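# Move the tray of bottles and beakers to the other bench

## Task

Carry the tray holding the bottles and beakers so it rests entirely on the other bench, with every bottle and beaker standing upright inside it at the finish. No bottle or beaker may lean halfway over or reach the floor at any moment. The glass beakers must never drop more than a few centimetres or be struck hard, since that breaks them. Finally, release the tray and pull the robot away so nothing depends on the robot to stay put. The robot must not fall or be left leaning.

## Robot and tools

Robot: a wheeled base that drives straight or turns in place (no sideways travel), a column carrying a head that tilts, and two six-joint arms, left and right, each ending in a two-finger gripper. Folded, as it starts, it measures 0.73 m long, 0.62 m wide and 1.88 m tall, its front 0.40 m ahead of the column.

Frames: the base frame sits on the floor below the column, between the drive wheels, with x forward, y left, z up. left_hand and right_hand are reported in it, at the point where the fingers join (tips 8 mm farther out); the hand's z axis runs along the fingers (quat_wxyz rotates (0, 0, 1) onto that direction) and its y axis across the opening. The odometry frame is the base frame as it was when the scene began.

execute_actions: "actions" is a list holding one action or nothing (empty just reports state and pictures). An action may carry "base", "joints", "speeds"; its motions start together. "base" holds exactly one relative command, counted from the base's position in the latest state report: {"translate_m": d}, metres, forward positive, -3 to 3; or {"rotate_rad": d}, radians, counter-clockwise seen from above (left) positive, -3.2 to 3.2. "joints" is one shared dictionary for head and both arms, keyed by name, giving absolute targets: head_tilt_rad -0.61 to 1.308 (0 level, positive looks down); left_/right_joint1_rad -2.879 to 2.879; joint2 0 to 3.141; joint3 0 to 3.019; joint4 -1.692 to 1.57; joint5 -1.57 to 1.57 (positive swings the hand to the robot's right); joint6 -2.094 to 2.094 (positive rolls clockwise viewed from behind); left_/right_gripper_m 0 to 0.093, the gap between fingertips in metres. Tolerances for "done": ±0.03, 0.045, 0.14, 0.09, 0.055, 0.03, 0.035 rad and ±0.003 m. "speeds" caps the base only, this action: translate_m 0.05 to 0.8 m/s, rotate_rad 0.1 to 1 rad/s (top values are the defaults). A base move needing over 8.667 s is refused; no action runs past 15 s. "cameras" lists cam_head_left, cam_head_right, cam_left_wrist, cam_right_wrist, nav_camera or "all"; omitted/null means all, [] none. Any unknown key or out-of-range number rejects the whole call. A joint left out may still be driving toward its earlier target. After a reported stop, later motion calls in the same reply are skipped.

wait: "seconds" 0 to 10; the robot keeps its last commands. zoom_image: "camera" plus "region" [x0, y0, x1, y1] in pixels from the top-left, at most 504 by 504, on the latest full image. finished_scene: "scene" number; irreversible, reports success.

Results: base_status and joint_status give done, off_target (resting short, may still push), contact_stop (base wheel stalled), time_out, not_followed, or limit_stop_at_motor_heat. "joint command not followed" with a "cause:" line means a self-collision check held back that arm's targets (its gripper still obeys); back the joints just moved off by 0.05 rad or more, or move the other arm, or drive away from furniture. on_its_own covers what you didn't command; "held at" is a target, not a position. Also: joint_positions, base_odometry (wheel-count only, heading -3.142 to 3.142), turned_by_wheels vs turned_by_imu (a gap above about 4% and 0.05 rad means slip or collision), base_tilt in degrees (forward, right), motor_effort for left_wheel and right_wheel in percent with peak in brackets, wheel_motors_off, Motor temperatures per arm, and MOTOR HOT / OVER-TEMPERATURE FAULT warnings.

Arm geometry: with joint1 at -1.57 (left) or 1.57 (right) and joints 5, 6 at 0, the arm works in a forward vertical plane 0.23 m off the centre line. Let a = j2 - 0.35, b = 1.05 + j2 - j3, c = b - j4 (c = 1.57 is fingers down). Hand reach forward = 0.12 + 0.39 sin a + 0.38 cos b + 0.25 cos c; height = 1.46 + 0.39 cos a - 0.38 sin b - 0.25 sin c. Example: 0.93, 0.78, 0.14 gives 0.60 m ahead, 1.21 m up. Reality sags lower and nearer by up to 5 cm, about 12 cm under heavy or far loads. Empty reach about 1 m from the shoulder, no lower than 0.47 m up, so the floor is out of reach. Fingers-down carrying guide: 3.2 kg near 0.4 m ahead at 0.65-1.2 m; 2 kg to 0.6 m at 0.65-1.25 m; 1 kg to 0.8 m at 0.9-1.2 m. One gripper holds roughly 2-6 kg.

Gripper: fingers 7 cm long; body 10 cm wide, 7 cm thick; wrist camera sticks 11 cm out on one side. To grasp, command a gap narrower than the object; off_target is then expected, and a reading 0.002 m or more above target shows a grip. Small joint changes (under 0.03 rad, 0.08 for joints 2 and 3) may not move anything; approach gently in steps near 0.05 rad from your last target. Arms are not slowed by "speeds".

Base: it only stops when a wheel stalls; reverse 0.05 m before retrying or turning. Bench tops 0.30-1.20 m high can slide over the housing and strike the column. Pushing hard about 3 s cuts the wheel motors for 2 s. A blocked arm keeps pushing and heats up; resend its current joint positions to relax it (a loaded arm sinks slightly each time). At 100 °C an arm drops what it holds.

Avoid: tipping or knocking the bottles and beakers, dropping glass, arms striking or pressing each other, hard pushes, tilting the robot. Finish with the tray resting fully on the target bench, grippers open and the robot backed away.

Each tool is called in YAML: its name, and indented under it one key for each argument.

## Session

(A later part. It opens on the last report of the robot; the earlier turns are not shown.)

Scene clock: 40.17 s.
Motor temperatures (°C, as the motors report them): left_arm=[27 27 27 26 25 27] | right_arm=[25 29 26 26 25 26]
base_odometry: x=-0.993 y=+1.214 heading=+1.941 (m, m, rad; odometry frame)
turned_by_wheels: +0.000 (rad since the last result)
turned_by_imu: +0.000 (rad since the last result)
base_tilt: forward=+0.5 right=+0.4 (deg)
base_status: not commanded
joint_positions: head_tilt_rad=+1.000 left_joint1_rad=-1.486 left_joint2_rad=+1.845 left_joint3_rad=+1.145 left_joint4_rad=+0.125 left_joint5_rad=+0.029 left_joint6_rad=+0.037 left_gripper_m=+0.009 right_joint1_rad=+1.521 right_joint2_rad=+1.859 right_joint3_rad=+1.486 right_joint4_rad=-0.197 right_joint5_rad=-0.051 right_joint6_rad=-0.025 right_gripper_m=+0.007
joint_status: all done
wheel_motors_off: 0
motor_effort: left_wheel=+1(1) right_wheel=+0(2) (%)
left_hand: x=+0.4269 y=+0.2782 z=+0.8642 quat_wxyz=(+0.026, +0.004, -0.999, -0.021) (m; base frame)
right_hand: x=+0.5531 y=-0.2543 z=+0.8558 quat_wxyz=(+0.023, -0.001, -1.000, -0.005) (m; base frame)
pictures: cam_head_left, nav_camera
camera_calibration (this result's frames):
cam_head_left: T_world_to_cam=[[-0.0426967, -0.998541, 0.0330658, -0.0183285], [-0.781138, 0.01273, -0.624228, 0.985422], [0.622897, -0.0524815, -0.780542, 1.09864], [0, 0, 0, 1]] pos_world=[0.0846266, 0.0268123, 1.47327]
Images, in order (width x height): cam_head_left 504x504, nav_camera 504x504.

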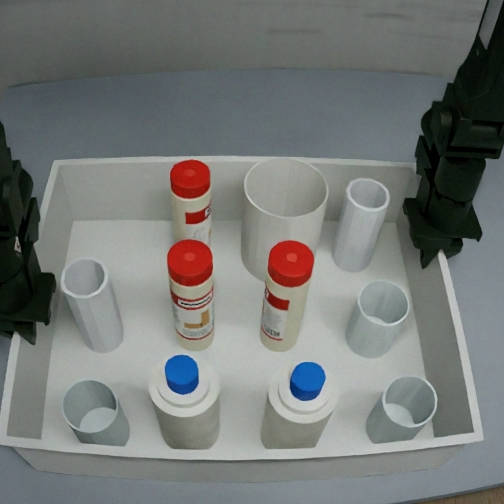

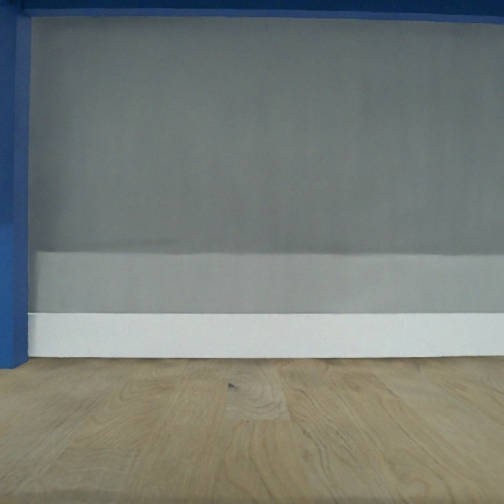

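execute_actions:
  actions:
    - {"joints":{"left_joint2_rad":1.65,"left_joint3_rad":1.075,"left_joint4_rad":0.09,"right_joint2_rad":1.64,"right_joint3_rad":1.41,"right_joint4_rad":-0.25}}
  cameras: ["cam_head_left","cam_left_wrist","cam_right_wrist"]

Scene clock: 41.70 s.
Motor temperatures (°C, as the motors report them): left_arm=[27 27 27 26 25 27] | right_arm=[25 30 26 26 26 26]
base_odometry: x=-0.993 y=+1.214 heading=+1.941 (m, m, rad; odometry frame)
turned_by_wheels: +0.000 (rad since the last result)
turned_by_imu: +0.000 (rad since the last result)
base_tilt: forward=+0.4 right=+0.4 (deg)
base_status: not commanded
joint_positions: head_tilt_rad=+1.000 left_joint1_rad=-1.484 left_joint2_rad=+1.711 left_joint3_rad=+1.090 left_joint4_rad=+0.098 left_joint5_rad=+0.035 left_joint6_rad=+0.032 left_gripper_m=+0.009 right_joint1_rad=+1.517 right_joint2_rad=+1.715 right_joint3_rad=+1.416 right_joint4_rad=-0.215 right_joint5_rad=-0.048 right_joint6_rad=-0.028 right_gripper_m=+0.007
joint_status: all done
wheel_motors_off: 0
motor_effort: left_wheel=+0(2) right_wheel=-1(1) (%)
left_hand: x=+0.4624 y=+0.2762 z=+0.9106 quat_wxyz=(+0.000, +0.006, -1.000, -0.020) (m; base frame)
right_hand: x=+0.5878 y=-0.2559 z=+0.9158 quat_wxyz=(-0.005, +0.001, -1.000, -0.001) (m; base frame)
pictures: cam_head_left, cam_left_wrist, cam_right_wrist
camera_calibration (this result's frames):
cam_head_left: T_world_to_cam=[[-0.0426967, -0.998541, 0.0330658, -0.0183285], [-0.781138, 0.01273, -0.624228, 0.985422], [0.622897, -0.0524815, -0.780542, 1.09864], [0, 0, 0, 1]] pos_world=[0.0846266, 0.0268123, 1.47327]
cam_left_wrist: T_world_to_cam=[[-0.00232363, -0.998562, -0.0535629, 0.328328], [-0.813499, -0.0292627, 0.580829, -0.136697], [-0.581561, 0.044923, -0.812261, 1.1241], [0, 0, 0, 1]] pos_world=[0.543294, 0.273358, 1.01005]
cam_right_wrist: T_world_to_cam=[[0.00127841, -0.999853, -0.0171123, -0.235957], [-0.814943, -0.0109589, 0.579438, -0.0484804], [-0.57954, 0.0132047, -0.814837, 1.21551], [0, 0, 0, 1]] pos_world=[0.66523, -0.252504, 1.0145]
Images, in order (width x height): cam_head_left 504x504, cam_left_wrist 504x504, cam_right_wrist 504x504.

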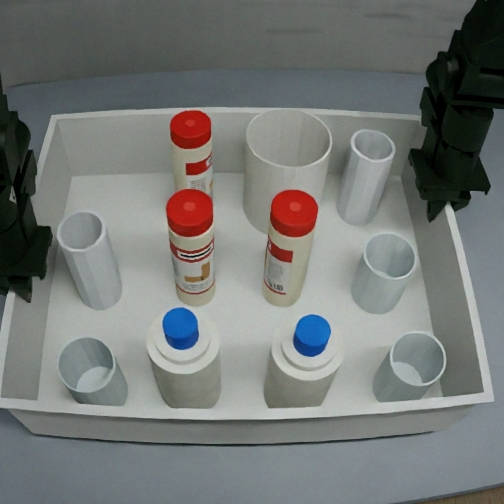

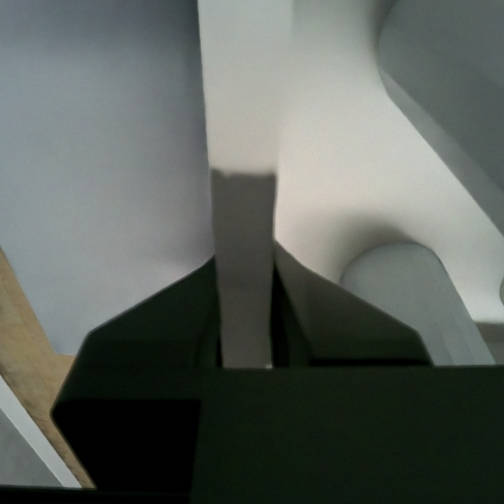

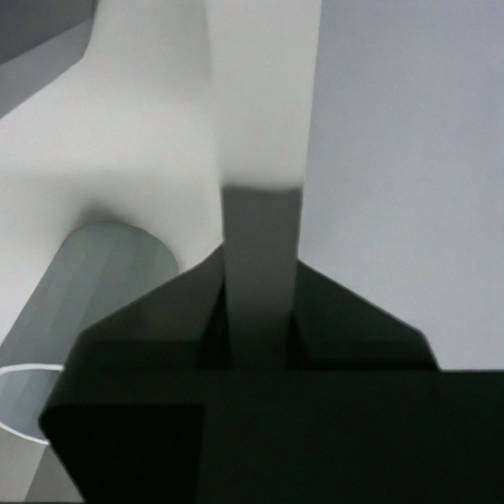

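execute_actions:
  actions:
    - {"joints":{"left_joint2_rad":1.55,"left_joint3_rad":1.0,"left_joint4_rad":0.07,"right_joint2_rad":1.55,"right_joint3_rad":1.345,"right_joint4_rad":-0.27}}
  cameras: []

execute_actions:
  actions:
    - {"base":{"translate_m":-0.75},"speeds":{"translate_m":0.25}}
  cameras: ["cam_head_left","nav_camera"]

Scene clock: 42.97 s.
Motor temperatures (°C, as the motors report them): left_arm=[27 27 27 26 25 27] | right_arm=[25 30 26 26 26 26]
base_odometry: x=-0.993 y=+1.214 heading=+1.941 (m, m, rad; odometry frame)
turned_by_wheels: +0.000 (rad since the last result)
turned_by_imu: +0.000 (rad since the last result)
base_tilt: forward=+0.5 right=+0.4 (deg)
base_status: not commanded
joint_positions: head_tilt_rad=+1.000 left_joint1_rad=-1.483 left_joint2_rad=+1.630 left_joint3_rad=+1.005 left_joint4_rad=+0.080 left_joint5_rad=+0.033 left_joint6_rad=+0.033 left_gripper_m=+0.009 right_joint1_rad=+1.513 right_joint2_rad=+1.642 right_joint3_rad=+1.346 right_joint4_rad=-0.237 right_joint5_rad=-0.049 right_joint6_rad=-0.033 right_gripper_m=+0.007
joint_status: all done
wheel_motors_off: 0
motor_effort: left_wheel=+1(2) right_wheel=+0(1) (%)
left_hand: x=+0.4478 y=+0.2743 z=+0.9412 quat_wxyz=(+0.011, +0.006, -1.000, -0.021) (m; base frame)
right_hand: x=+0.5775 y=-0.2568 z=+0.9434 quat_wxyz=(+0.005, +0.002, -1.000, +0.000) (m; base frame)
pictures: none
No camera images: the call's "cameras" was empty. Leave "cameras" out to get every camera's image.

Scene clock: 46.83 s.
Motor temperatures (°C, as the motors report them): left_arm=[27 28 27 26 26 27] | right_arm=[25 31 26 26 27 26]
base_odometry: x=-0.722 y=+0.515 heading=+1.943 (m, m, rad; odometry frame)
turned_by_wheels: +0.002 (rad since the last result)
turned_by_imu: +0.002 (rad since the last result)
base_tilt: forward=+0.4 right=+0.4 (deg)
base_status: done
joint_positions: head_tilt_rad=+1.001 left_joint1_rad=-1.482 left_joint2_rad=+1.623 left_joint3_rad=+1.000 left_joint4_rad=+0.077 left_joint5_rad=+0.033 left_joint6_rad=+0.032 left_gripper_m=+0.009 right_joint1_rad=+1.513 right_joint2_rad=+1.637 right_joint3_rad=+1.341 right_joint4_rad=-0.237 right_joint5_rad=-0.050 right_joint6_rad=-0.033 right_gripper_m=+0.007
joint_status: not commanded
wheel_motors_off: 0
motor_effort: left_wheel=+0(56) right_wheel=-1(34) (%)
left_hand: x=+0.4476 y=+0.2747 z=+0.9434 quat_wxyz=(+0.011, +0.007, -1.000, -0.021) (m; base frame)
right_hand: x=+0.5772 y=-0.2565 z=+0.9453 quat_wxyz=(+0.004, +0.002, -1.000, +0.000) (m; base frame)
pictures: cam_head_left, nav_camera
camera_calibration (this result's frames):
cam_head_left: T_world_to_cam=[[-0.0426814, -0.998541, 0.0330856, -0.0183597], [-0.781427, 0.01273, -0.623866, 0.984879], [0.622535, -0.0524815, -0.78083, 1.09911], [0, 0, 0, 1]] pos_world=[0.0845957, 0.0268123, 1.47326]
Images, in order (width x height): cam_head_left 504x504, nav_camera 504x504.

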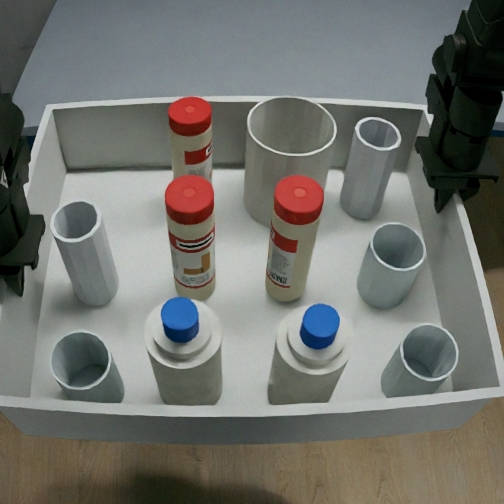

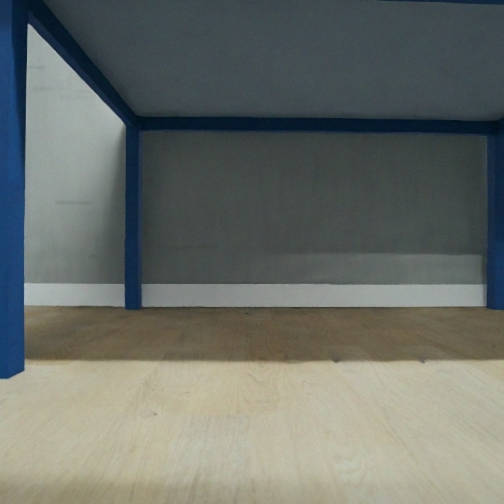

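execute_actions:
  actions:
    - {"base":{"rotate_rad":-2.86},"speeds":{"rotate_rad":0.45}}
  cameras: ["cam_head_left","nav_camera"]

execute_actions:
  actions:
    - {"base":{"translate_m":1.06},"speeds":{"translate_m":0.3},"joints":{"head_tilt_rad":0.6}}
  cameras: []

execute_actions:
  actions:
    - {"base":{"rotate_rad":-0.33},"speeds":{"rotate_rad":0.4}}
  cameras: ["cam_head_left","nav_camera"]

Scene clock: 55.30 s.
Motor temperatures (°C, as the motors report them): left_arm=[27 29 27 26 28 27] | right_arm=[25 33 26 26 29 26]
base_odometry: x=-0.722 y=+0.515 heading=-0.916 (m, m, rad; odometry frame)
turned_by_wheels: -2.859 (rad since the last result)
turned_by_imu: -2.840 (rad since the last result)
base_tilt: forward=+0.4 right=+0.4 (deg)
base_status: done
joint_positions: head_tilt_rad=+1.001 left_joint1_rad=-1.486 left_joint2_rad=+1.623 left_joint3_rad=+1.000 left_joint4_rad=+0.077 left_joint5_rad=+0.034 left_joint6_rad=+0.031 left_gripper_m=+0.009 right_joint1_rad=+1.510 right_joint2_rad=+1.637 right_joint3_rad=+1.343 right_joint4_rad=-0.237 right_joint5_rad=-0.051 right_joint6_rad=-0.036 right_gripper_m=+0.008
joint_status: not commanded
wheel_motors_off: 0
motor_effort: left_wheel=+5(57) right_wheel=-5(48) (%)
left_hand: x=+0.4479 y=+0.2718 z=+0.9432 quat_wxyz=(+0.011, +0.006, -1.000, -0.019) (m; base frame)
right_hand: x=+0.5783 y=-0.2591 z=+0.9455 quat_wxyz=(+0.003, +0.002, -1.000, +0.001) (m; base frame)
pictures: cam_head_left, nav_camera
camera_calibration (this result's frames):
cam_head_left: T_world_to_cam=[[-0.0426814, -0.998541, 0.0330856, -0.0183597], [-0.781427, 0.01273, -0.623866, 0.984879], [0.622535, -0.0524815, -0.78083, 1.09911], [0, 0, 0, 1]] pos_world=[0.0845957, 0.0268123, 1.47326]
Images, in order (width x height): cam_head_left 504x504, nav_camera 504x504.

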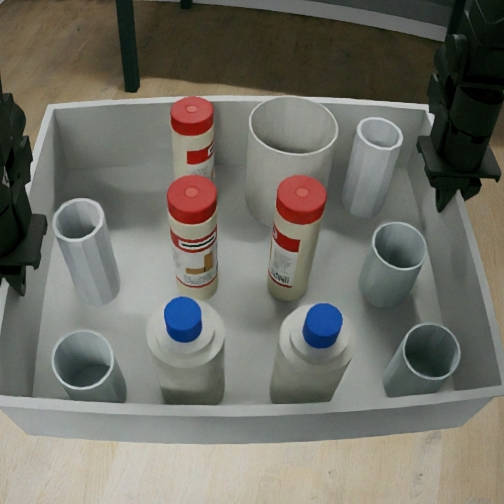

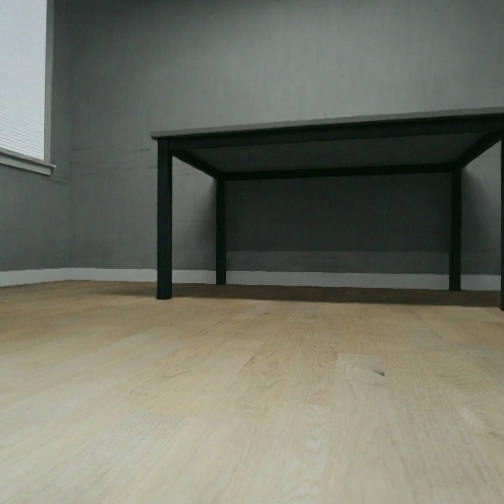

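Scene clock: 59.90 s.
Motor temperatures (°C, as the motors report them): left_arm=[27 30 27 26 28 27] | right_arm=[25 33 26 26 30 26]
base_odometry: x=-0.076 y=-0.326 heading=-0.916 (m, m, rad; odometry frame)
turned_by_wheels: +0.000 (rad since the last result)
turned_by_imu: -0.003 (rad since the last result)
base_tilt: forward=+0.4 right=+0.4 (deg)
base_status: done
joint_positions: head_tilt_rad=+0.617 left_joint1_rad=-1.485 left_joint2_rad=+1.622 left_joint3_rad=+1.013 left_joint4_rad=+0.080 left_joint5_rad=+0.034 left_joint6_rad=+0.031 left_gripper_m=+0.009 right_joint1_rad=+1.511 right_joint2_rad=+1.636 right_joint3_rad=+1.352 right_joint4_rad=-0.237 right_joint5_rad=-0.050 right_joint6_rad=-0.033 right_gripper_m=+0.008
joint_status: all done
wheel_motors_off: 0
motor_effort: left_wheel=-1(66) right_wheel=+1(47) (%)
left_hand: x=+0.4571 y=+0.2733 z=+0.9433 quat_wxyz=(+0.003, +0.006, -1.000, -0.020) (m; base frame)
right_hand: x=+0.5843 y=-0.2582 z=+0.9468 quat_wxyz=(-0.001, +0.002, -1.000, +0.001) (m; base frame)
pictures: none
No camera images: the call's "cameras" was empty. Leave "cameras" out to get every camera's image.

Scene clock: 61.80 s.
Motor temperatures (°C, as the motors report them): left_arm=[27 30 27 26 28 27] | right_arm=[25 34 26 26 30 26]
base_odometry: x=-0.076 y=-0.327 heading=-1.245 (m, m, rad; odometry frame)
turned_by_wheels: -0.329 (rad since the last result)
turned_by_imu: -0.324 (rad since the last result)
base_tilt: forward=+0.5 right=+0.4 (deg)
base_status: done
joint_positions: head_tilt_rad=+0.617 left_joint1_rad=-1.486 left_joint2_rad=+1.622 left_joint3_rad=+1.013 left_joint4_rad=+0.080 left_joint5_rad=+0.034 left_joint6_rad=+0.033 left_gripper_m=+0.009 right_joint1_rad=+1.510 right_joint2_rad=+1.636 right_joint3_rad=+1.350 right_joint4_rad=-0.237 right_joint5_rad=-0.051 right_joint6_rad=-0.031 right_gripper_m=+0.008
joint_status: not commanded
wheel_motors_off: 0
motor_effort: left_wheel=+4(50) right_wheel=-3(48) (%)
left_hand: x=+0.4571 y=+0.2727 z=+0.9432 quat_wxyz=(+0.003, +0.005, -1.000, -0.020) (m; base frame)
right_hand: x=+0.5831 y=-0.2591 z=+0.9466 quat_wxyz=(-0.001, +0.000, -1.000, +0.001) (m; base frame)
pictures: cam_head_left, nav_camera
camera_calibration (this result's frames):
cam_head_left: T_world_to_cam=[[-0.0519677, -0.998541, 0.0146872, 0.0104381], [-0.490814, 0.01273, -0.871171, 1.3512], [0.869713, -0.0524815, -0.49076, 0.640039], [0, 0, 0, 1]] pos_world=[0.10708, 0.0268123, 1.49108]
Images, in order (width x height): cam_head_left 504x504, nav_camera 504x504.

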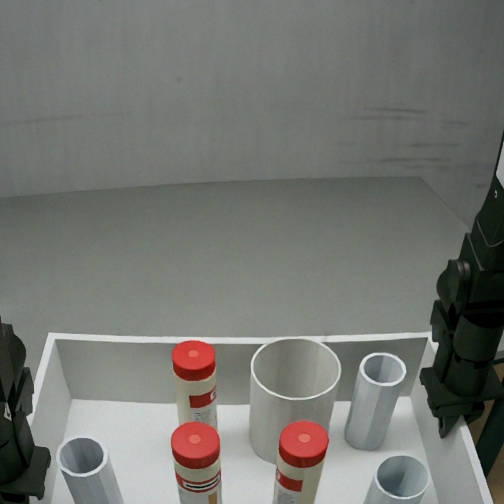

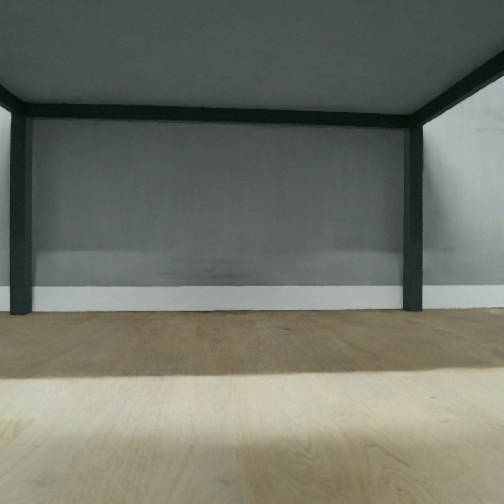

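execute_actions:
  actions:
    - {"base":{"translate_m":0.15},"speeds":{"translate_m":0.2},"joints":{"head_tilt_rad":0.8}}

Scene clock: 64.23 s.
Motor temperatures (°C, as the motors report them): left_arm=[27 30 27 26 29 27] | right_arm=[25 34 26 26 31 26]
base_odometry: x=-0.028 y=-0.469 heading=-1.246 (m, m, rad; odometry frame)
turned_by_wheels: -0.001 (rad since the last result)
turned_by_imu: -0.002 (rad since the last result)
base_tilt: forward=+0.4 right=+0.4 (deg)
base_status: done
joint_positions: head_tilt_rad=+0.802 left_joint1_rad=-1.484 left_joint2_rad=+1.621 left_joint3_rad=+1.013 left_joint4_rad=+0.079 left_joint5_rad=+0.034 left_joint6_rad=+0.031 left_gripper_m=+0.009 right_joint1_rad=+1.512 right_joint2_rad=+1.635 right_joint3_rad=+1.350 right_joint4_rad=-0.237 right_joint5_rad=-0.050 right_joint6_rad=-0.032 right_gripper_m=+0.008
joint_status: all done
wheel_motors_off: 0
motor_effort: left_wheel=-2(64) right_wheel=+1(48) (%)
left_hand: x=+0.4576 y=+0.2737 z=+0.9435 quat_wxyz=(+0.002, +0.006, -1.000, -0.020) (m; base frame)
right_hand: x=+0.5837 y=-0.2580 z=+0.9471 quat_wxyz=(-0.001, +0.001, -1.000, +0.001) (m; base frame)
pictures: cam_head_left, cam_head_right, cam_left_wrist, cam_right_wrist, nav_camera
camera_calibration (this result's frames):
cam_head_left: T_world_to_cam=[[-0.0483769, -0.998541, 0.0240007, -0.00408424], [-0.642765, 0.01273, -0.765958, 1.19677], [0.764535, -0.0524815, -0.642443, 0.87889], [0, 0, 0, 1]] pos_world=[0.0971005, 0.0268123, 1.48141]
cam_head_right: T_world_to_cam=[[-0.0449252, -0.998536, 0.0301187, -0.081671], [-0.654812, 0.00666474, -0.755762, 1.1775], [0.754455, -0.0536749, -0.654153, 0.89491], [0, 0, 0, 1]] pos_world=[0.0922052, -0.041365, 1.47778]
cam_left_wrist: T_world_to_cam=[[-0.00144312, -0.998516, -0.054448, 0.328007], [-0.810128, -0.0307529, 0.585446, -0.165379], [-0.586251, 0.0449547, -0.808881, 1.14713], [0, 0, 0, 1]] pos_world=[0.539003, 0.270865, 1.04258]
cam_right_wrist: T_world_to_cam=[[0.00170234, -0.999902, -0.0139075, -0.240859], [-0.810078, -0.00953317, 0.586245, -0.0789069], [-0.58632, 0.0102682, -0.810015, 1.23729], [0, 0, 0, 1]] pos_world=[0.661938, -0.254293, 1.04513]
Images, in order (width x height): cam_head_left 504x504, cam_head_right 504x504, cam_left_wrist 504x504, cam_right_wrist 504x504, nav_camera 504x504.

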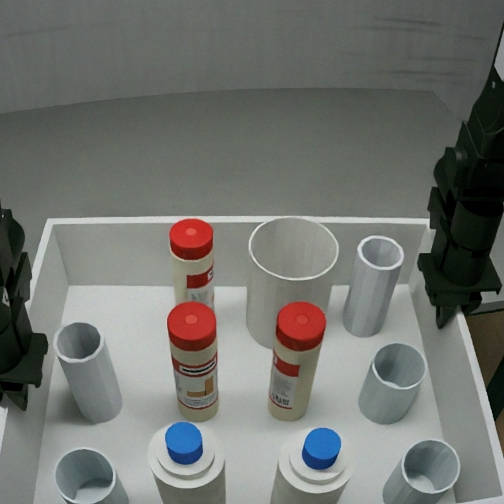

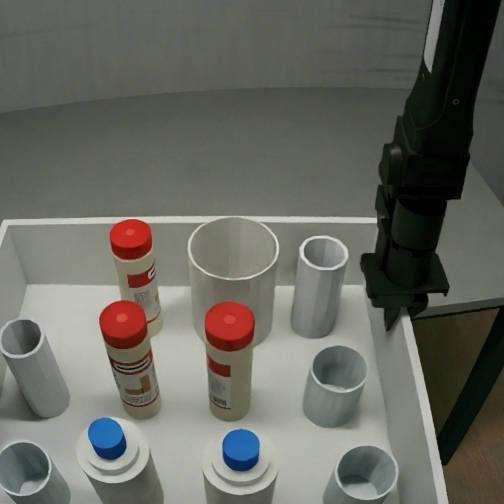

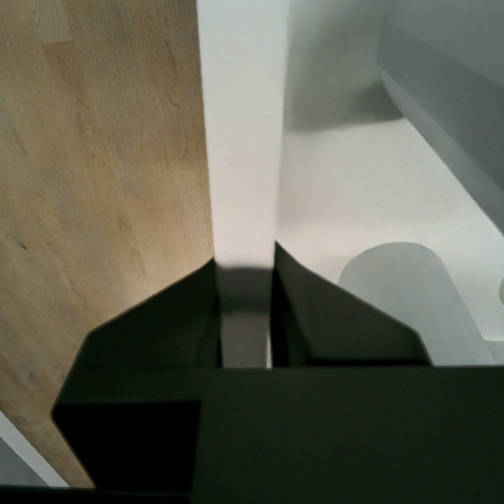

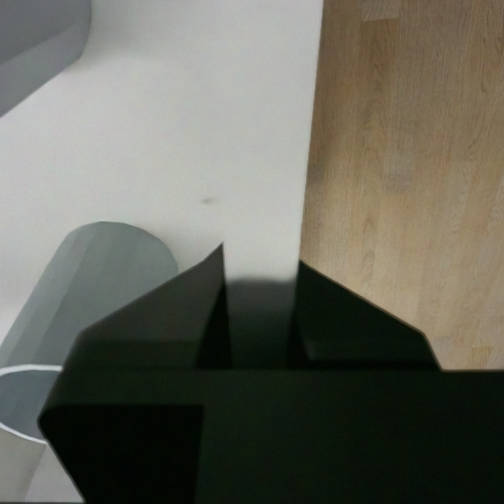

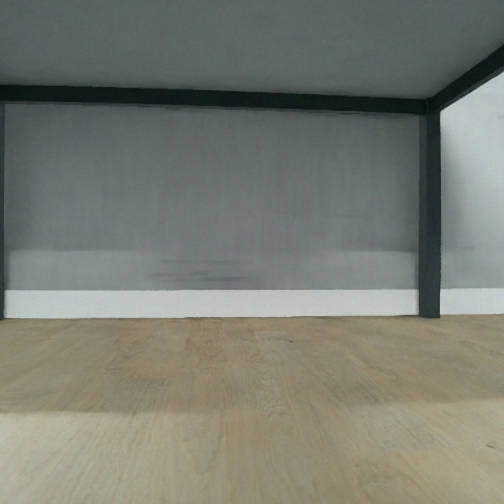

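zoom_image:
  camera: "cam_head_left"
  region: [404,220,504,400]

zoom_image:
  camera: "cam_head_right"
  region: [380,150,504,400]

Region (404, 220, 504, 400) of cam_head_left's 504x504 image, scaled by 2.800, with more detail than that image has.

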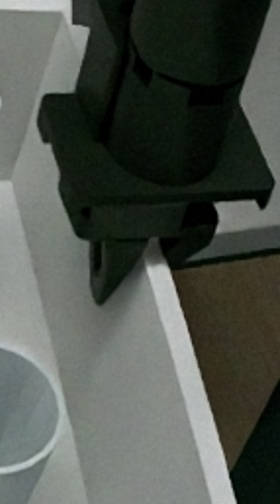

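Region (380, 150, 504, 400) of cam_head_right's 504x504 image, scaled by 2.016, with more detail than that image has; it fills the left 250 columns of this view, and the rest is white.

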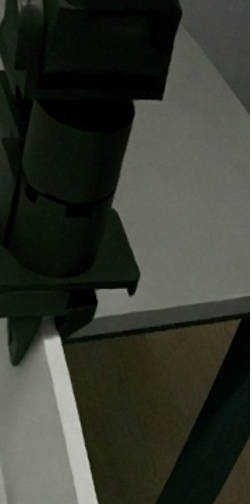

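execute_actions:
  actions:
    - {"base":{"translate_m":0.3},"speeds":{"translate_m":0.08},"joints":{"head_tilt_rad":0.95}}

Scene clock: 69.53 s.
Motor temperatures (°C, as the motors report them): left_arm=[27 31 27 26 29 27] | right_arm=[25 34 26 26 31 26]
base_odometry: x=+0.068 y=-0.753 heading=-1.247 (m, m, rad; odometry frame)
turned_by_wheels: -0.001 (rad since the last result)
turned_by_imu: -0.002 (rad since the last result)
base_tilt: forward=+0.4 right=+0.4 (deg)
base_status: done
joint_positions: head_tilt_rad=+0.950 left_joint1_rad=-1.484 left_joint2_rad=+1.621 left_joint3_rad=+1.008 left_joint4_rad=+0.082 left_joint5_rad=+0.034 left_joint6_rad=+0.031 left_gripper_m=+0.009 right_joint1_rad=+1.512 right_joint2_rad=+1.635 right_joint3_rad=+1.349 right_joint4_rad=-0.237 right_joint5_rad=-0.050 right_joint6_rad=-0.032 right_gripper_m=+0.008
joint_status: all done
wheel_motors_off: 0
motor_effort: left_wheel=-1(38) right_wheel=+0(38) (%)
left_hand: x=+0.4548 y=+0.2736 z=+0.9437 quat_wxyz=(+0.004, +0.006, -1.000, -0.020) (m; base frame)
right_hand: x=+0.5828 y=-0.2580 z=+0.9470 quat_wxyz=(+0.000, +0.001, -1.000, +0.001) (m; base frame)
pictures: cam_head_left, cam_head_right, cam_left_wrist, cam_right_wrist, nav_camera
camera_calibration (this result's frames):
cam_head_left: T_world_to_cam=[[-0.0442974, -0.998541, 0.0308886, -0.0148955], [-0.748934, 0.01273, -0.662523, 1.04279], [0.661163, -0.0524815, -0.748405, 1.04724], [0, 0, 0, 1]] pos_world=[0.0879212, 0.0268123, 1.47509]
cam_head_right: T_world_to_cam=[[-0.0399792, -0.998536, 0.0364291, -0.0916362], [-0.759342, 0.00666474, -0.650658, 1.02087], [0.649463, -0.0536749, -0.758497, 1.06085], [0, 0, 0, 1]] pos_world=[0.0825437, -0.041365, 1.47223]
cam_left_wrist: T_world_to_cam=[[-0.00137975, -0.998523, -0.0543116, 0.327724], [-0.808337, -0.0308606, 0.58791, -0.17085], [-0.588718, 0.0447133, -0.807101, 1.14516], [0, 0, 0, 1]] pos_world=[0.536525, 0.270763, 1.04251]
cam_right_wrist: T_world_to_cam=[[0.00236567, -0.9999, -0.0139548, -0.24118], [-0.809177, -0.0101134, 0.587478, -0.0814314], [-0.587561, 0.00990211, -0.80912, 1.23641], [0, 0, 0, 1]] pos_world=[0.661144, -0.254223, 1.04488]
Images, in order (width x height): cam_head_left 504x504, cam_head_right 504x504, cam_left_wrist 504x504, cam_right_wrist 504x504, nav_camera 504x504.

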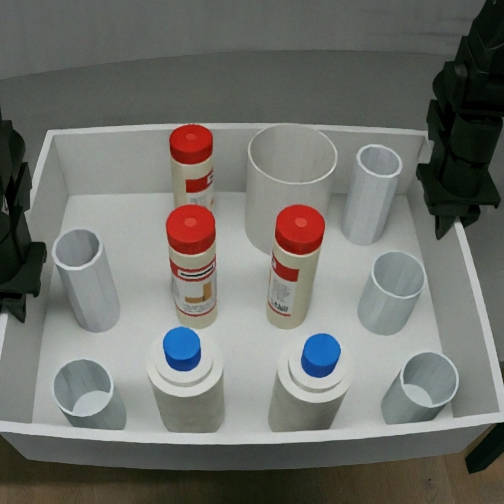

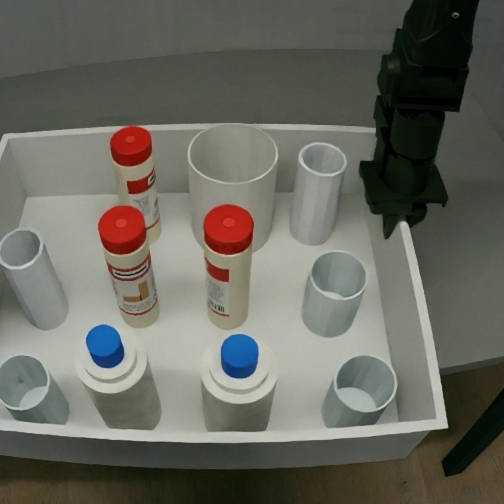

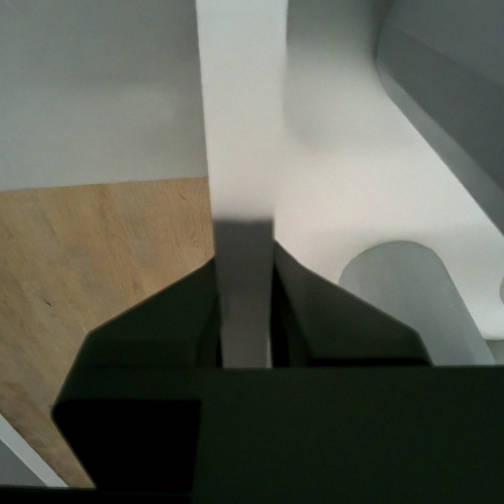

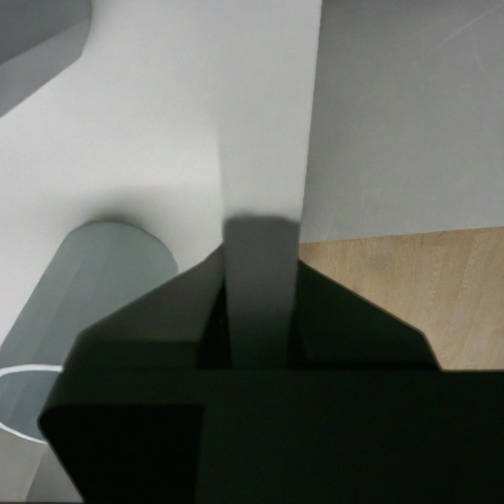

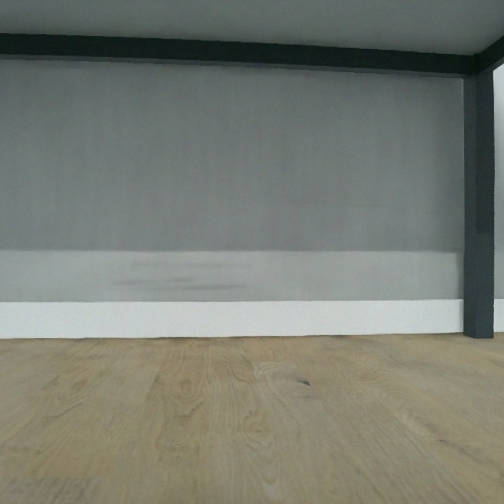

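execute_actions:
  actions:
    - {"base":{"translate_m":0.21},"speeds":{"translate_m":0.1},"joints":{"head_tilt_rad":1.1}}

Scene clock: 72.90 s.
Motor temperatures (°C, as the motors report them): left_arm=[27 31 27 26 29 27] | right_arm=[25 35 26 26 32 26]
base_odometry: x=+0.134 y=-0.952 heading=-1.247 (m, m, rad; odometry frame)
turned_by_wheels: +0.000 (rad since the last result)
turned_by_imu: -0.001 (rad since the last result)
base_tilt: forward=+0.4 right=+0.5 (deg)
base_status: done
joint_positions: head_tilt_rad=+1.099 left_joint1_rad=-1.484 left_joint2_rad=+1.621 left_joint3_rad=+1.009 left_joint4_rad=+0.082 left_joint5_rad=+0.034 left_joint6_rad=+0.031 left_gripper_m=+0.009 right_joint1_rad=+1.512 right_joint2_rad=+1.634 right_joint3_rad=+1.350 right_joint4_rad=-0.237 right_joint5_rad=-0.050 right_joint6_rad=-0.033 right_gripper_m=+0.008
joint_status: all done
wheel_motors_off: 0
motor_effort: left_wheel=-1(39) right_wheel=+0(39) (%)
left_hand: x=+0.4559 y=+0.2736 z=+0.9438 quat_wxyz=(+0.003, +0.006, -1.000, -0.020) (m; base frame)
right_hand: x=+0.5841 y=-0.2579 z=+0.9475 quat_wxyz=(-0.001, +0.002, -1.000, +0.001) (m; base frame)
pictures: cam_head_left, cam_head_right, cam_left_wrist, cam_right_wrist, nav_camera
camera_calibration (this result's frames):
cam_head_left: T_world_to_cam=[[-0.0392314, -0.998541, 0.0371114, -0.0247319], [-0.838836, 0.01273, -0.544235, 0.865118], [0.542969, -0.0524815, -0.838111, 1.1913], [0, 0, 0, 1]] pos_world=[0.0778843, 0.0268123, 1.47019]
cam_head_right: T_world_to_cam=[[-0.03414, -0.998536, 0.0419509, -0.100432], [-0.847371, 0.00666474, -0.53096, 0.840936], [0.529903, -0.0536749, -0.846358, 1.20213], [0, 0, 0, 1]] pos_world=[0.0721419, -0.041365, 1.46815]
cam_left_wrist: T_world_to_cam=[[-0.0014194, -0.998518, -0.0543968, 0.327871], [-0.809458, -0.0307934, 0.58637, -0.168016], [-0.587177, 0.0448642, -0.808215, 1.1462], [0, 0, 0, 1]] pos_world=[0.537488, 0.270788, 1.04273]
cam_right_wrist: T_world_to_cam=[[0.00289763, -0.999894, -0.0142615, -0.241144], [-0.810518, -0.0107015, 0.585616, -0.0782441], [-0.585707, 0.00986233, -0.810463, 1.23777], [0, 0, 0, 1]] pos_world=[0.662249, -0.254163, 1.04555]
Images, in order (width x height): cam_head_left 504x504, cam_head_right 504x504, cam_left_wrist 504x504, cam_right_wrist 504x504, nav_camera 504x504.

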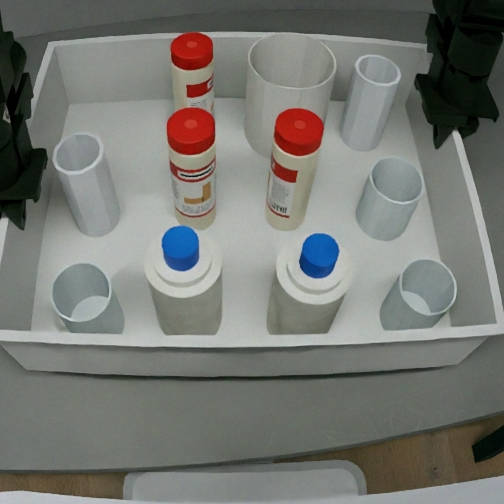

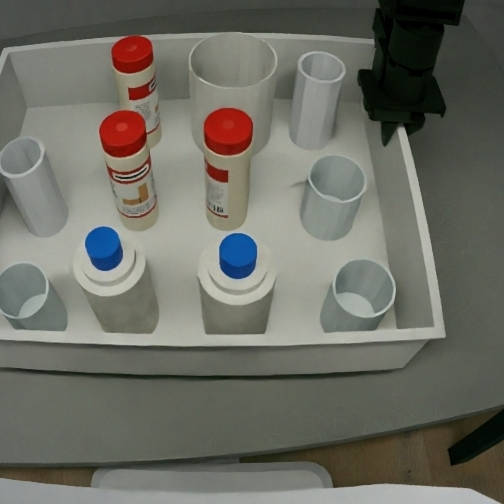

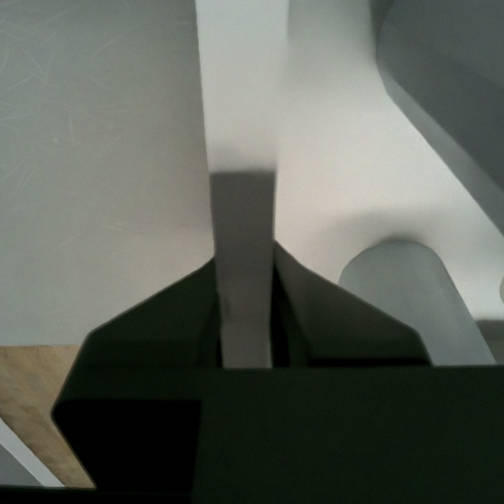

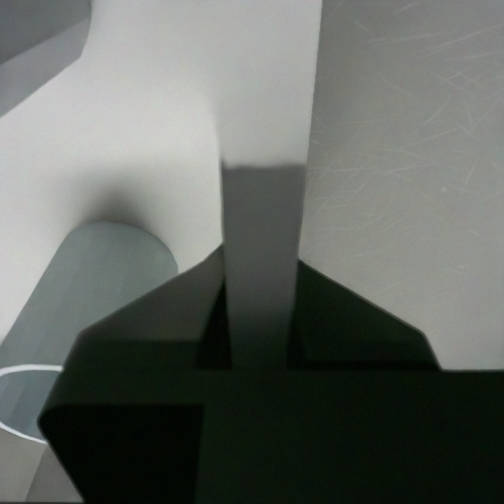

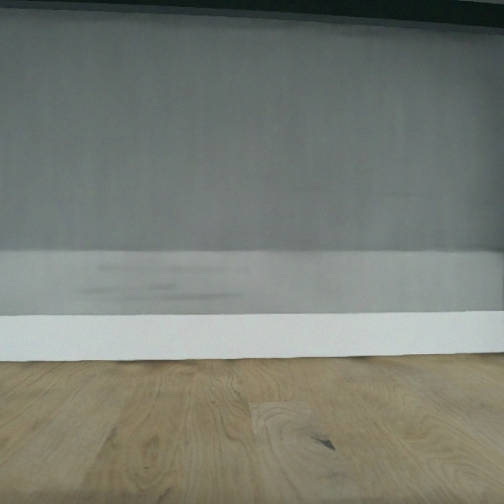

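execute_actions:
  actions:
    - {"joints":{"left_joint2_rad":1.66,"left_joint3_rad":1.06,"left_joint4_rad":0.09,"right_joint2_rad":1.67,"right_joint3_rad":1.40,"right_joint4_rad":-0.25}}
  cameras: ["cam_head_right"]

Scene clock: 74.50 s.
Motor temperatures (°C, as the motors report them): left_arm=[27 31 27 26 29 27] | right_arm=[25 35 26 26 32 26]
base_odometry: x=+0.134 y=-0.952 heading=-1.247 (m, m, rad; odometry frame)
turned_by_wheels: +0.000 (rad since the last result)
turned_by_imu: +0.000 (rad since the last result)
base_tilt: forward=+0.5 right=+0.4 (deg)
base_status: not commanded
joint_positions: head_tilt_rad=+1.099 left_joint1_rad=-1.484 left_joint2_rad=+1.725 left_joint3_rad=+1.071 left_joint4_rad=+0.099 left_joint5_rad=+0.031 left_joint6_rad=+0.033 left_gripper_m=+0.009 right_joint1_rad=+1.516 right_joint2_rad=+1.728 right_joint3_rad=+1.402 right_joint4_rad=-0.223 right_joint5_rad=-0.052 right_joint6_rad=-0.030 right_gripper_m=+0.008
joint_status: all done
wheel_motors_off: 0
motor_effort: left_wheel=-1(3) right_wheel=+1(3) (%)
left_hand: x=+0.4430 y=+0.2764 z=+0.9071 quat_wxyz=(+0.016, +0.006, -1.000, -0.022) (m; base frame)
right_hand: x=+0.5705 y=-0.2557 z=+0.9089 quat_wxyz=(+0.012, +0.001, -1.000, -0.003) (m; base frame)
pictures: cam_head_right
camera_calibration (this result's frames):
cam_head_right: T_world_to_cam=[[-0.03414, -0.998536, 0.0419509, -0.100432], [-0.847371, 0.00666474, -0.53096, 0.840935], [0.529903, -0.0536749, -0.846358, 1.20213], [0, 0, 0, 1]] pos_world=[0.0721419, -0.041365, 1.46815]
Images, in order (width x height): cam_head_right 504x504.

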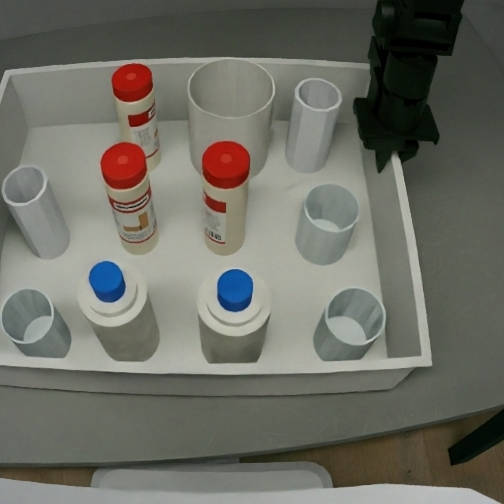

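execute_actions:
  actions:
    - {"joints":{"left_joint2_rad":1.715,"left_joint3_rad":1.105,"left_joint4_rad":0.1,"right_joint2_rad":1.725,"right_joint3_rad":1.445,"right_joint4_rad":-0.24}}
  cameras: []

execute_actions:
  actions:
    - {"joints":{"left_joint2_rad":1.765,"left_joint3_rad":1.145,"left_joint4_rad":0.115,"right_joint2_rad":1.775,"right_joint3_rad":1.485,"right_joint4_rad":-0.23}}
  cameras: ["cam_head_right","cam_left_wrist"]

Scene clock: 75.63 s.
Motor temperatures (°C, as the motors report them): left_arm=[27 31 27 26 29 27] | right_arm=[25 35 26 26 32 26]
base_odometry: x=+0.134 y=-0.952 heading=-1.247 (m, m, rad; odometry frame)
turned_by_wheels: +0.000 (rad since the last result)
turned_by_imu: +0.000 (rad since the last result)
base_tilt: forward=+0.4 right=+0.4 (deg)
base_status: not commanded
joint_positions: head_tilt_rad=+1.099 left_joint1_rad=-1.484 left_joint2_rad=+1.769 left_joint3_rad=+1.116 left_joint4_rad=+0.110 left_joint5_rad=+0.031 left_joint6_rad=+0.033 left_gripper_m=+0.009 right_joint1_rad=+1.520 right_joint2_rad=+1.774 right_joint3_rad=+1.451 right_joint4_rad=-0.218 right_joint5_rad=-0.053 right_joint6_rad=-0.030 right_gripper_m=+0.008
joint_status: all done
wheel_motors_off: 0
motor_effort: left_wheel=-1(2) right_wheel=+1(3) (%)
left_hand: x=+0.4492 y=+0.2779 z=+0.8901 quat_wxyz=(+0.010, +0.006, -1.000, -0.022) (m; base frame)
right_hand: x=+0.5764 y=-0.2542 z=+0.8916 quat_wxyz=(+0.008, +0.002, -1.000, -0.004) (m; base frame)
pictures: none
No camera images: the call's "cameras" was empty. Leave "cameras" out to get every camera's image.

Scene clock: 76.37 s.
Motor temperatures (°C, as the motors report them): left_arm=[27 31 27 26 29 27] | right_arm=[25 35 26 26 32 26]
base_odometry: x=+0.134 y=-0.952 heading=-1.247 (m, m, rad; odometry frame)
turned_by_wheels: +0.000 (rad since the last result)
turned_by_imu: +0.000 (rad since the last result)
base_tilt: forward=+0.4 right=+0.4 (deg)
base_status: not commanded
joint_positions: head_tilt_rad=+1.099 left_joint1_rad=-1.484 left_joint2_rad=+1.820 left_joint3_rad=+1.156 left_joint4_rad=+0.120 left_joint5_rad=+0.036 left_joint6_rad=+0.033 left_gripper_m=+0.009 right_joint1_rad=+1.522 right_joint2_rad=+1.814 right_joint3_rad=+1.487 right_joint4_rad=-0.213 right_joint5_rad=-0.048 right_joint6_rad=-0.032 right_gripper_m=+0.008
joint_status: all done
wheel_motors_off: 0
motor_effort: left_wheel=-1(3) right_wheel=+2(2) (%)
left_hand: x=+0.4468 y=+0.2781 z=+0.8712 quat_wxyz=(+0.011, +0.005, -1.000, -0.019) (m; base frame)
right_hand: x=+0.5767 y=-0.2538 z=+0.8758 quat_wxyz=(+0.008, +0.004, -1.000, -0.003) (m; base frame)
pictures: cam_head_right, cam_left_wrist
camera_calibration (this result's frames):
cam_head_right: T_world_to_cam=[[-0.03414, -0.998536, 0.0419509, -0.100432], [-0.847371, 0.00666474, -0.53096, 0.840935], [0.529903, -0.0536749, -0.846358, 1.20213], [0, 0, 0, 1]] pos_world=[0.0721419, -0.041365, 1.46815]
cam_left_wrist: T_world_to_cam=[[-0.00316112, -0.998651, -0.0518246, 0.327019], [-0.800473, -0.0285349, 0.598689, -0.148088], [-0.59936, 0.0433767, -0.799303, 1.08002], [0, 0, 0, 1]] pos_world=[0.529815, 0.275504, 0.96887]
Images, in order (width x height): cam_head_right 504x504, cam_left_wrist 504x504.

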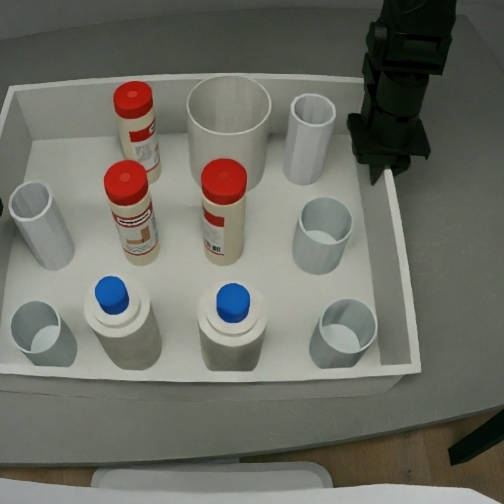

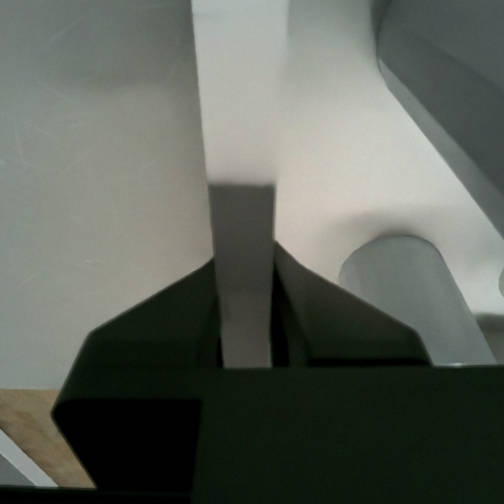

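Right may be just touching. Continue in small steps.

execute_actions:
  actions:
    - {"joints":{"left_joint2_rad":1.815,"left_joint3_rad":1.18,"left_joint4_rad":0.13,"right_joint2_rad":1.825,"right_joint3_rad":1.52,"right_joint4_rad":-0.215}}
  cameras: []

execute_actions:
  actions:
    - {"joints":{"left_joint2_rad":1.865,"left_joint3_rad":1.205,"left_joint4_rad":0.14,"right_joint2_rad":1.875,"right_joint3_rad":1.55,"right_joint4_rad":-0.2}}
  cameras: ["cam_head_right","cam_left_wrist"]

Scene clock: 77.43 s.
Motor temperatures (°C, as the motors report them): left_arm=[27 31 27 26 30 27] | right_arm=[25 35 26 26 32 26]
base_odometry: x=+0.134 y=-0.952 heading=-1.247 (m, m, rad; odometry frame)
turned_by_wheels: +0.000 (rad since the last result)
turned_by_imu: +0.000 (rad since the last result)
base_tilt: forward=+0.4 right=+0.4 (deg)
base_status: not commanded
joint_positions: head_tilt_rad=+1.099 left_joint1_rad=-1.484 left_joint2_rad=+1.849 left_joint3_rad=+1.180 left_joint4_rad=+0.120 left_joint5_rad=+0.040 left_joint6_rad=+0.033 left_gripper_m=+0.009 right_joint1_rad=+1.524 right_joint2_rad=+1.839 right_joint3_rad=+1.511 right_joint4_rad=-0.213 right_joint5_rad=-0.043 right_joint6_rad=-0.036 right_gripper_m=+0.007
joint_status: all done
wheel_motors_off: 0
motor_effort: left_wheel=-2(2) right_wheel=+0(2) (%)
left_hand: x=+0.4451 y=+0.2781 z=+0.8605 quat_wxyz=(+0.013, +0.006, -1.000, -0.017) (m; base frame)
right_hand: x=+0.5769 y=-0.2535 z=+0.8662 quat_wxyz=(+0.009, +0.006, -1.000, -0.002) (m; base frame)
pictures: none
No camera images: the call's "cameras" was empty. Leave "cameras" out to get every camera's image.

Scene clock: 78.17 s.
Motor temperatures (°C, as the motors report them): left_arm=[27 31 27 26 30 27] | right_arm=[25 35 26 26 32 26]
base_odometry: x=+0.134 y=-0.952 heading=-1.247 (m, m, rad; odometry frame)
turned_by_wheels: +0.000 (rad since the last result)
turned_by_imu: +0.000 (rad since the last result)
base_tilt: forward=+0.4 right=+0.4 (deg)
base_status: not commanded
joint_positions: head_tilt_rad=+1.099 left_joint1_rad=-1.485 left_joint2_rad=+1.873 left_joint3_rad=+1.206 left_joint4_rad=+0.121 left_joint5_rad=+0.042 left_joint6_rad=+0.033 left_gripper_m=+0.009 right_joint1_rad=+1.524 right_joint2_rad=+1.882 right_joint3_rad=+1.554 right_joint4_rad=-0.213 right_joint5_rad=-0.043 right_joint6_rad=-0.036 right_gripper_m=+0.007
joint_status: all done
wheel_motors_off: 0
motor_effort: left_wheel=-2(4) right_wheel=+0(1) (%)
left_hand: x=+0.4472 y=+0.2781 z=+0.8512 quat_wxyz=(+0.011, +0.005, -1.000, -0.016) (m; base frame)
right_hand: x=+0.5780 y=-0.2542 z=+0.8497 quat_wxyz=(+0.009, +0.006, -1.000, -0.002) (m; base frame)
pictures: cam_head_right, cam_left_wrist
camera_calibration (this result's frames):
cam_head_right: T_world_to_cam=[[-0.03414, -0.998536, 0.0419509, -0.100432], [-0.847371, 0.00666474, -0.53096, 0.840935], [0.529903, -0.0536749, -0.846358, 1.20213], [0, 0, 0, 1]] pos_world=[0.0721419, -0.041365, 1.46815]
cam_left_wrist: T_world_to_cam=[[-0.0033861, -0.998979, -0.0450412, 0.320322], [-0.800186, -0.0243067, 0.599259, -0.137624], [-0.599742, 0.0380705, -0.799287, 1.06595], [0, 0, 0, 1]] pos_world=[0.530255, 0.276068, 0.9489]
Images, in order (width x height): cam_head_right 504x504, cam_left_wrist 504x504.

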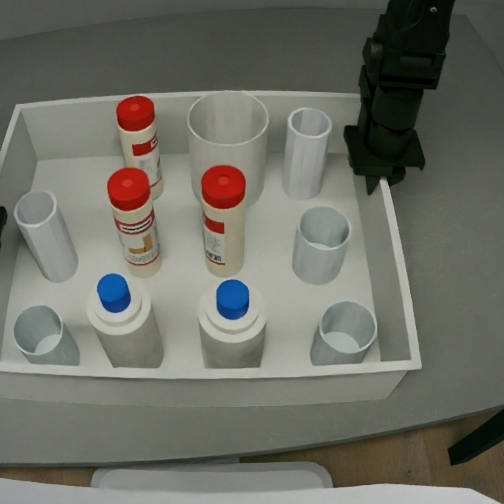

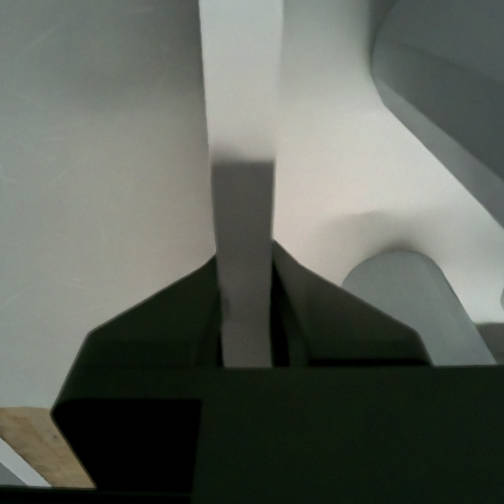

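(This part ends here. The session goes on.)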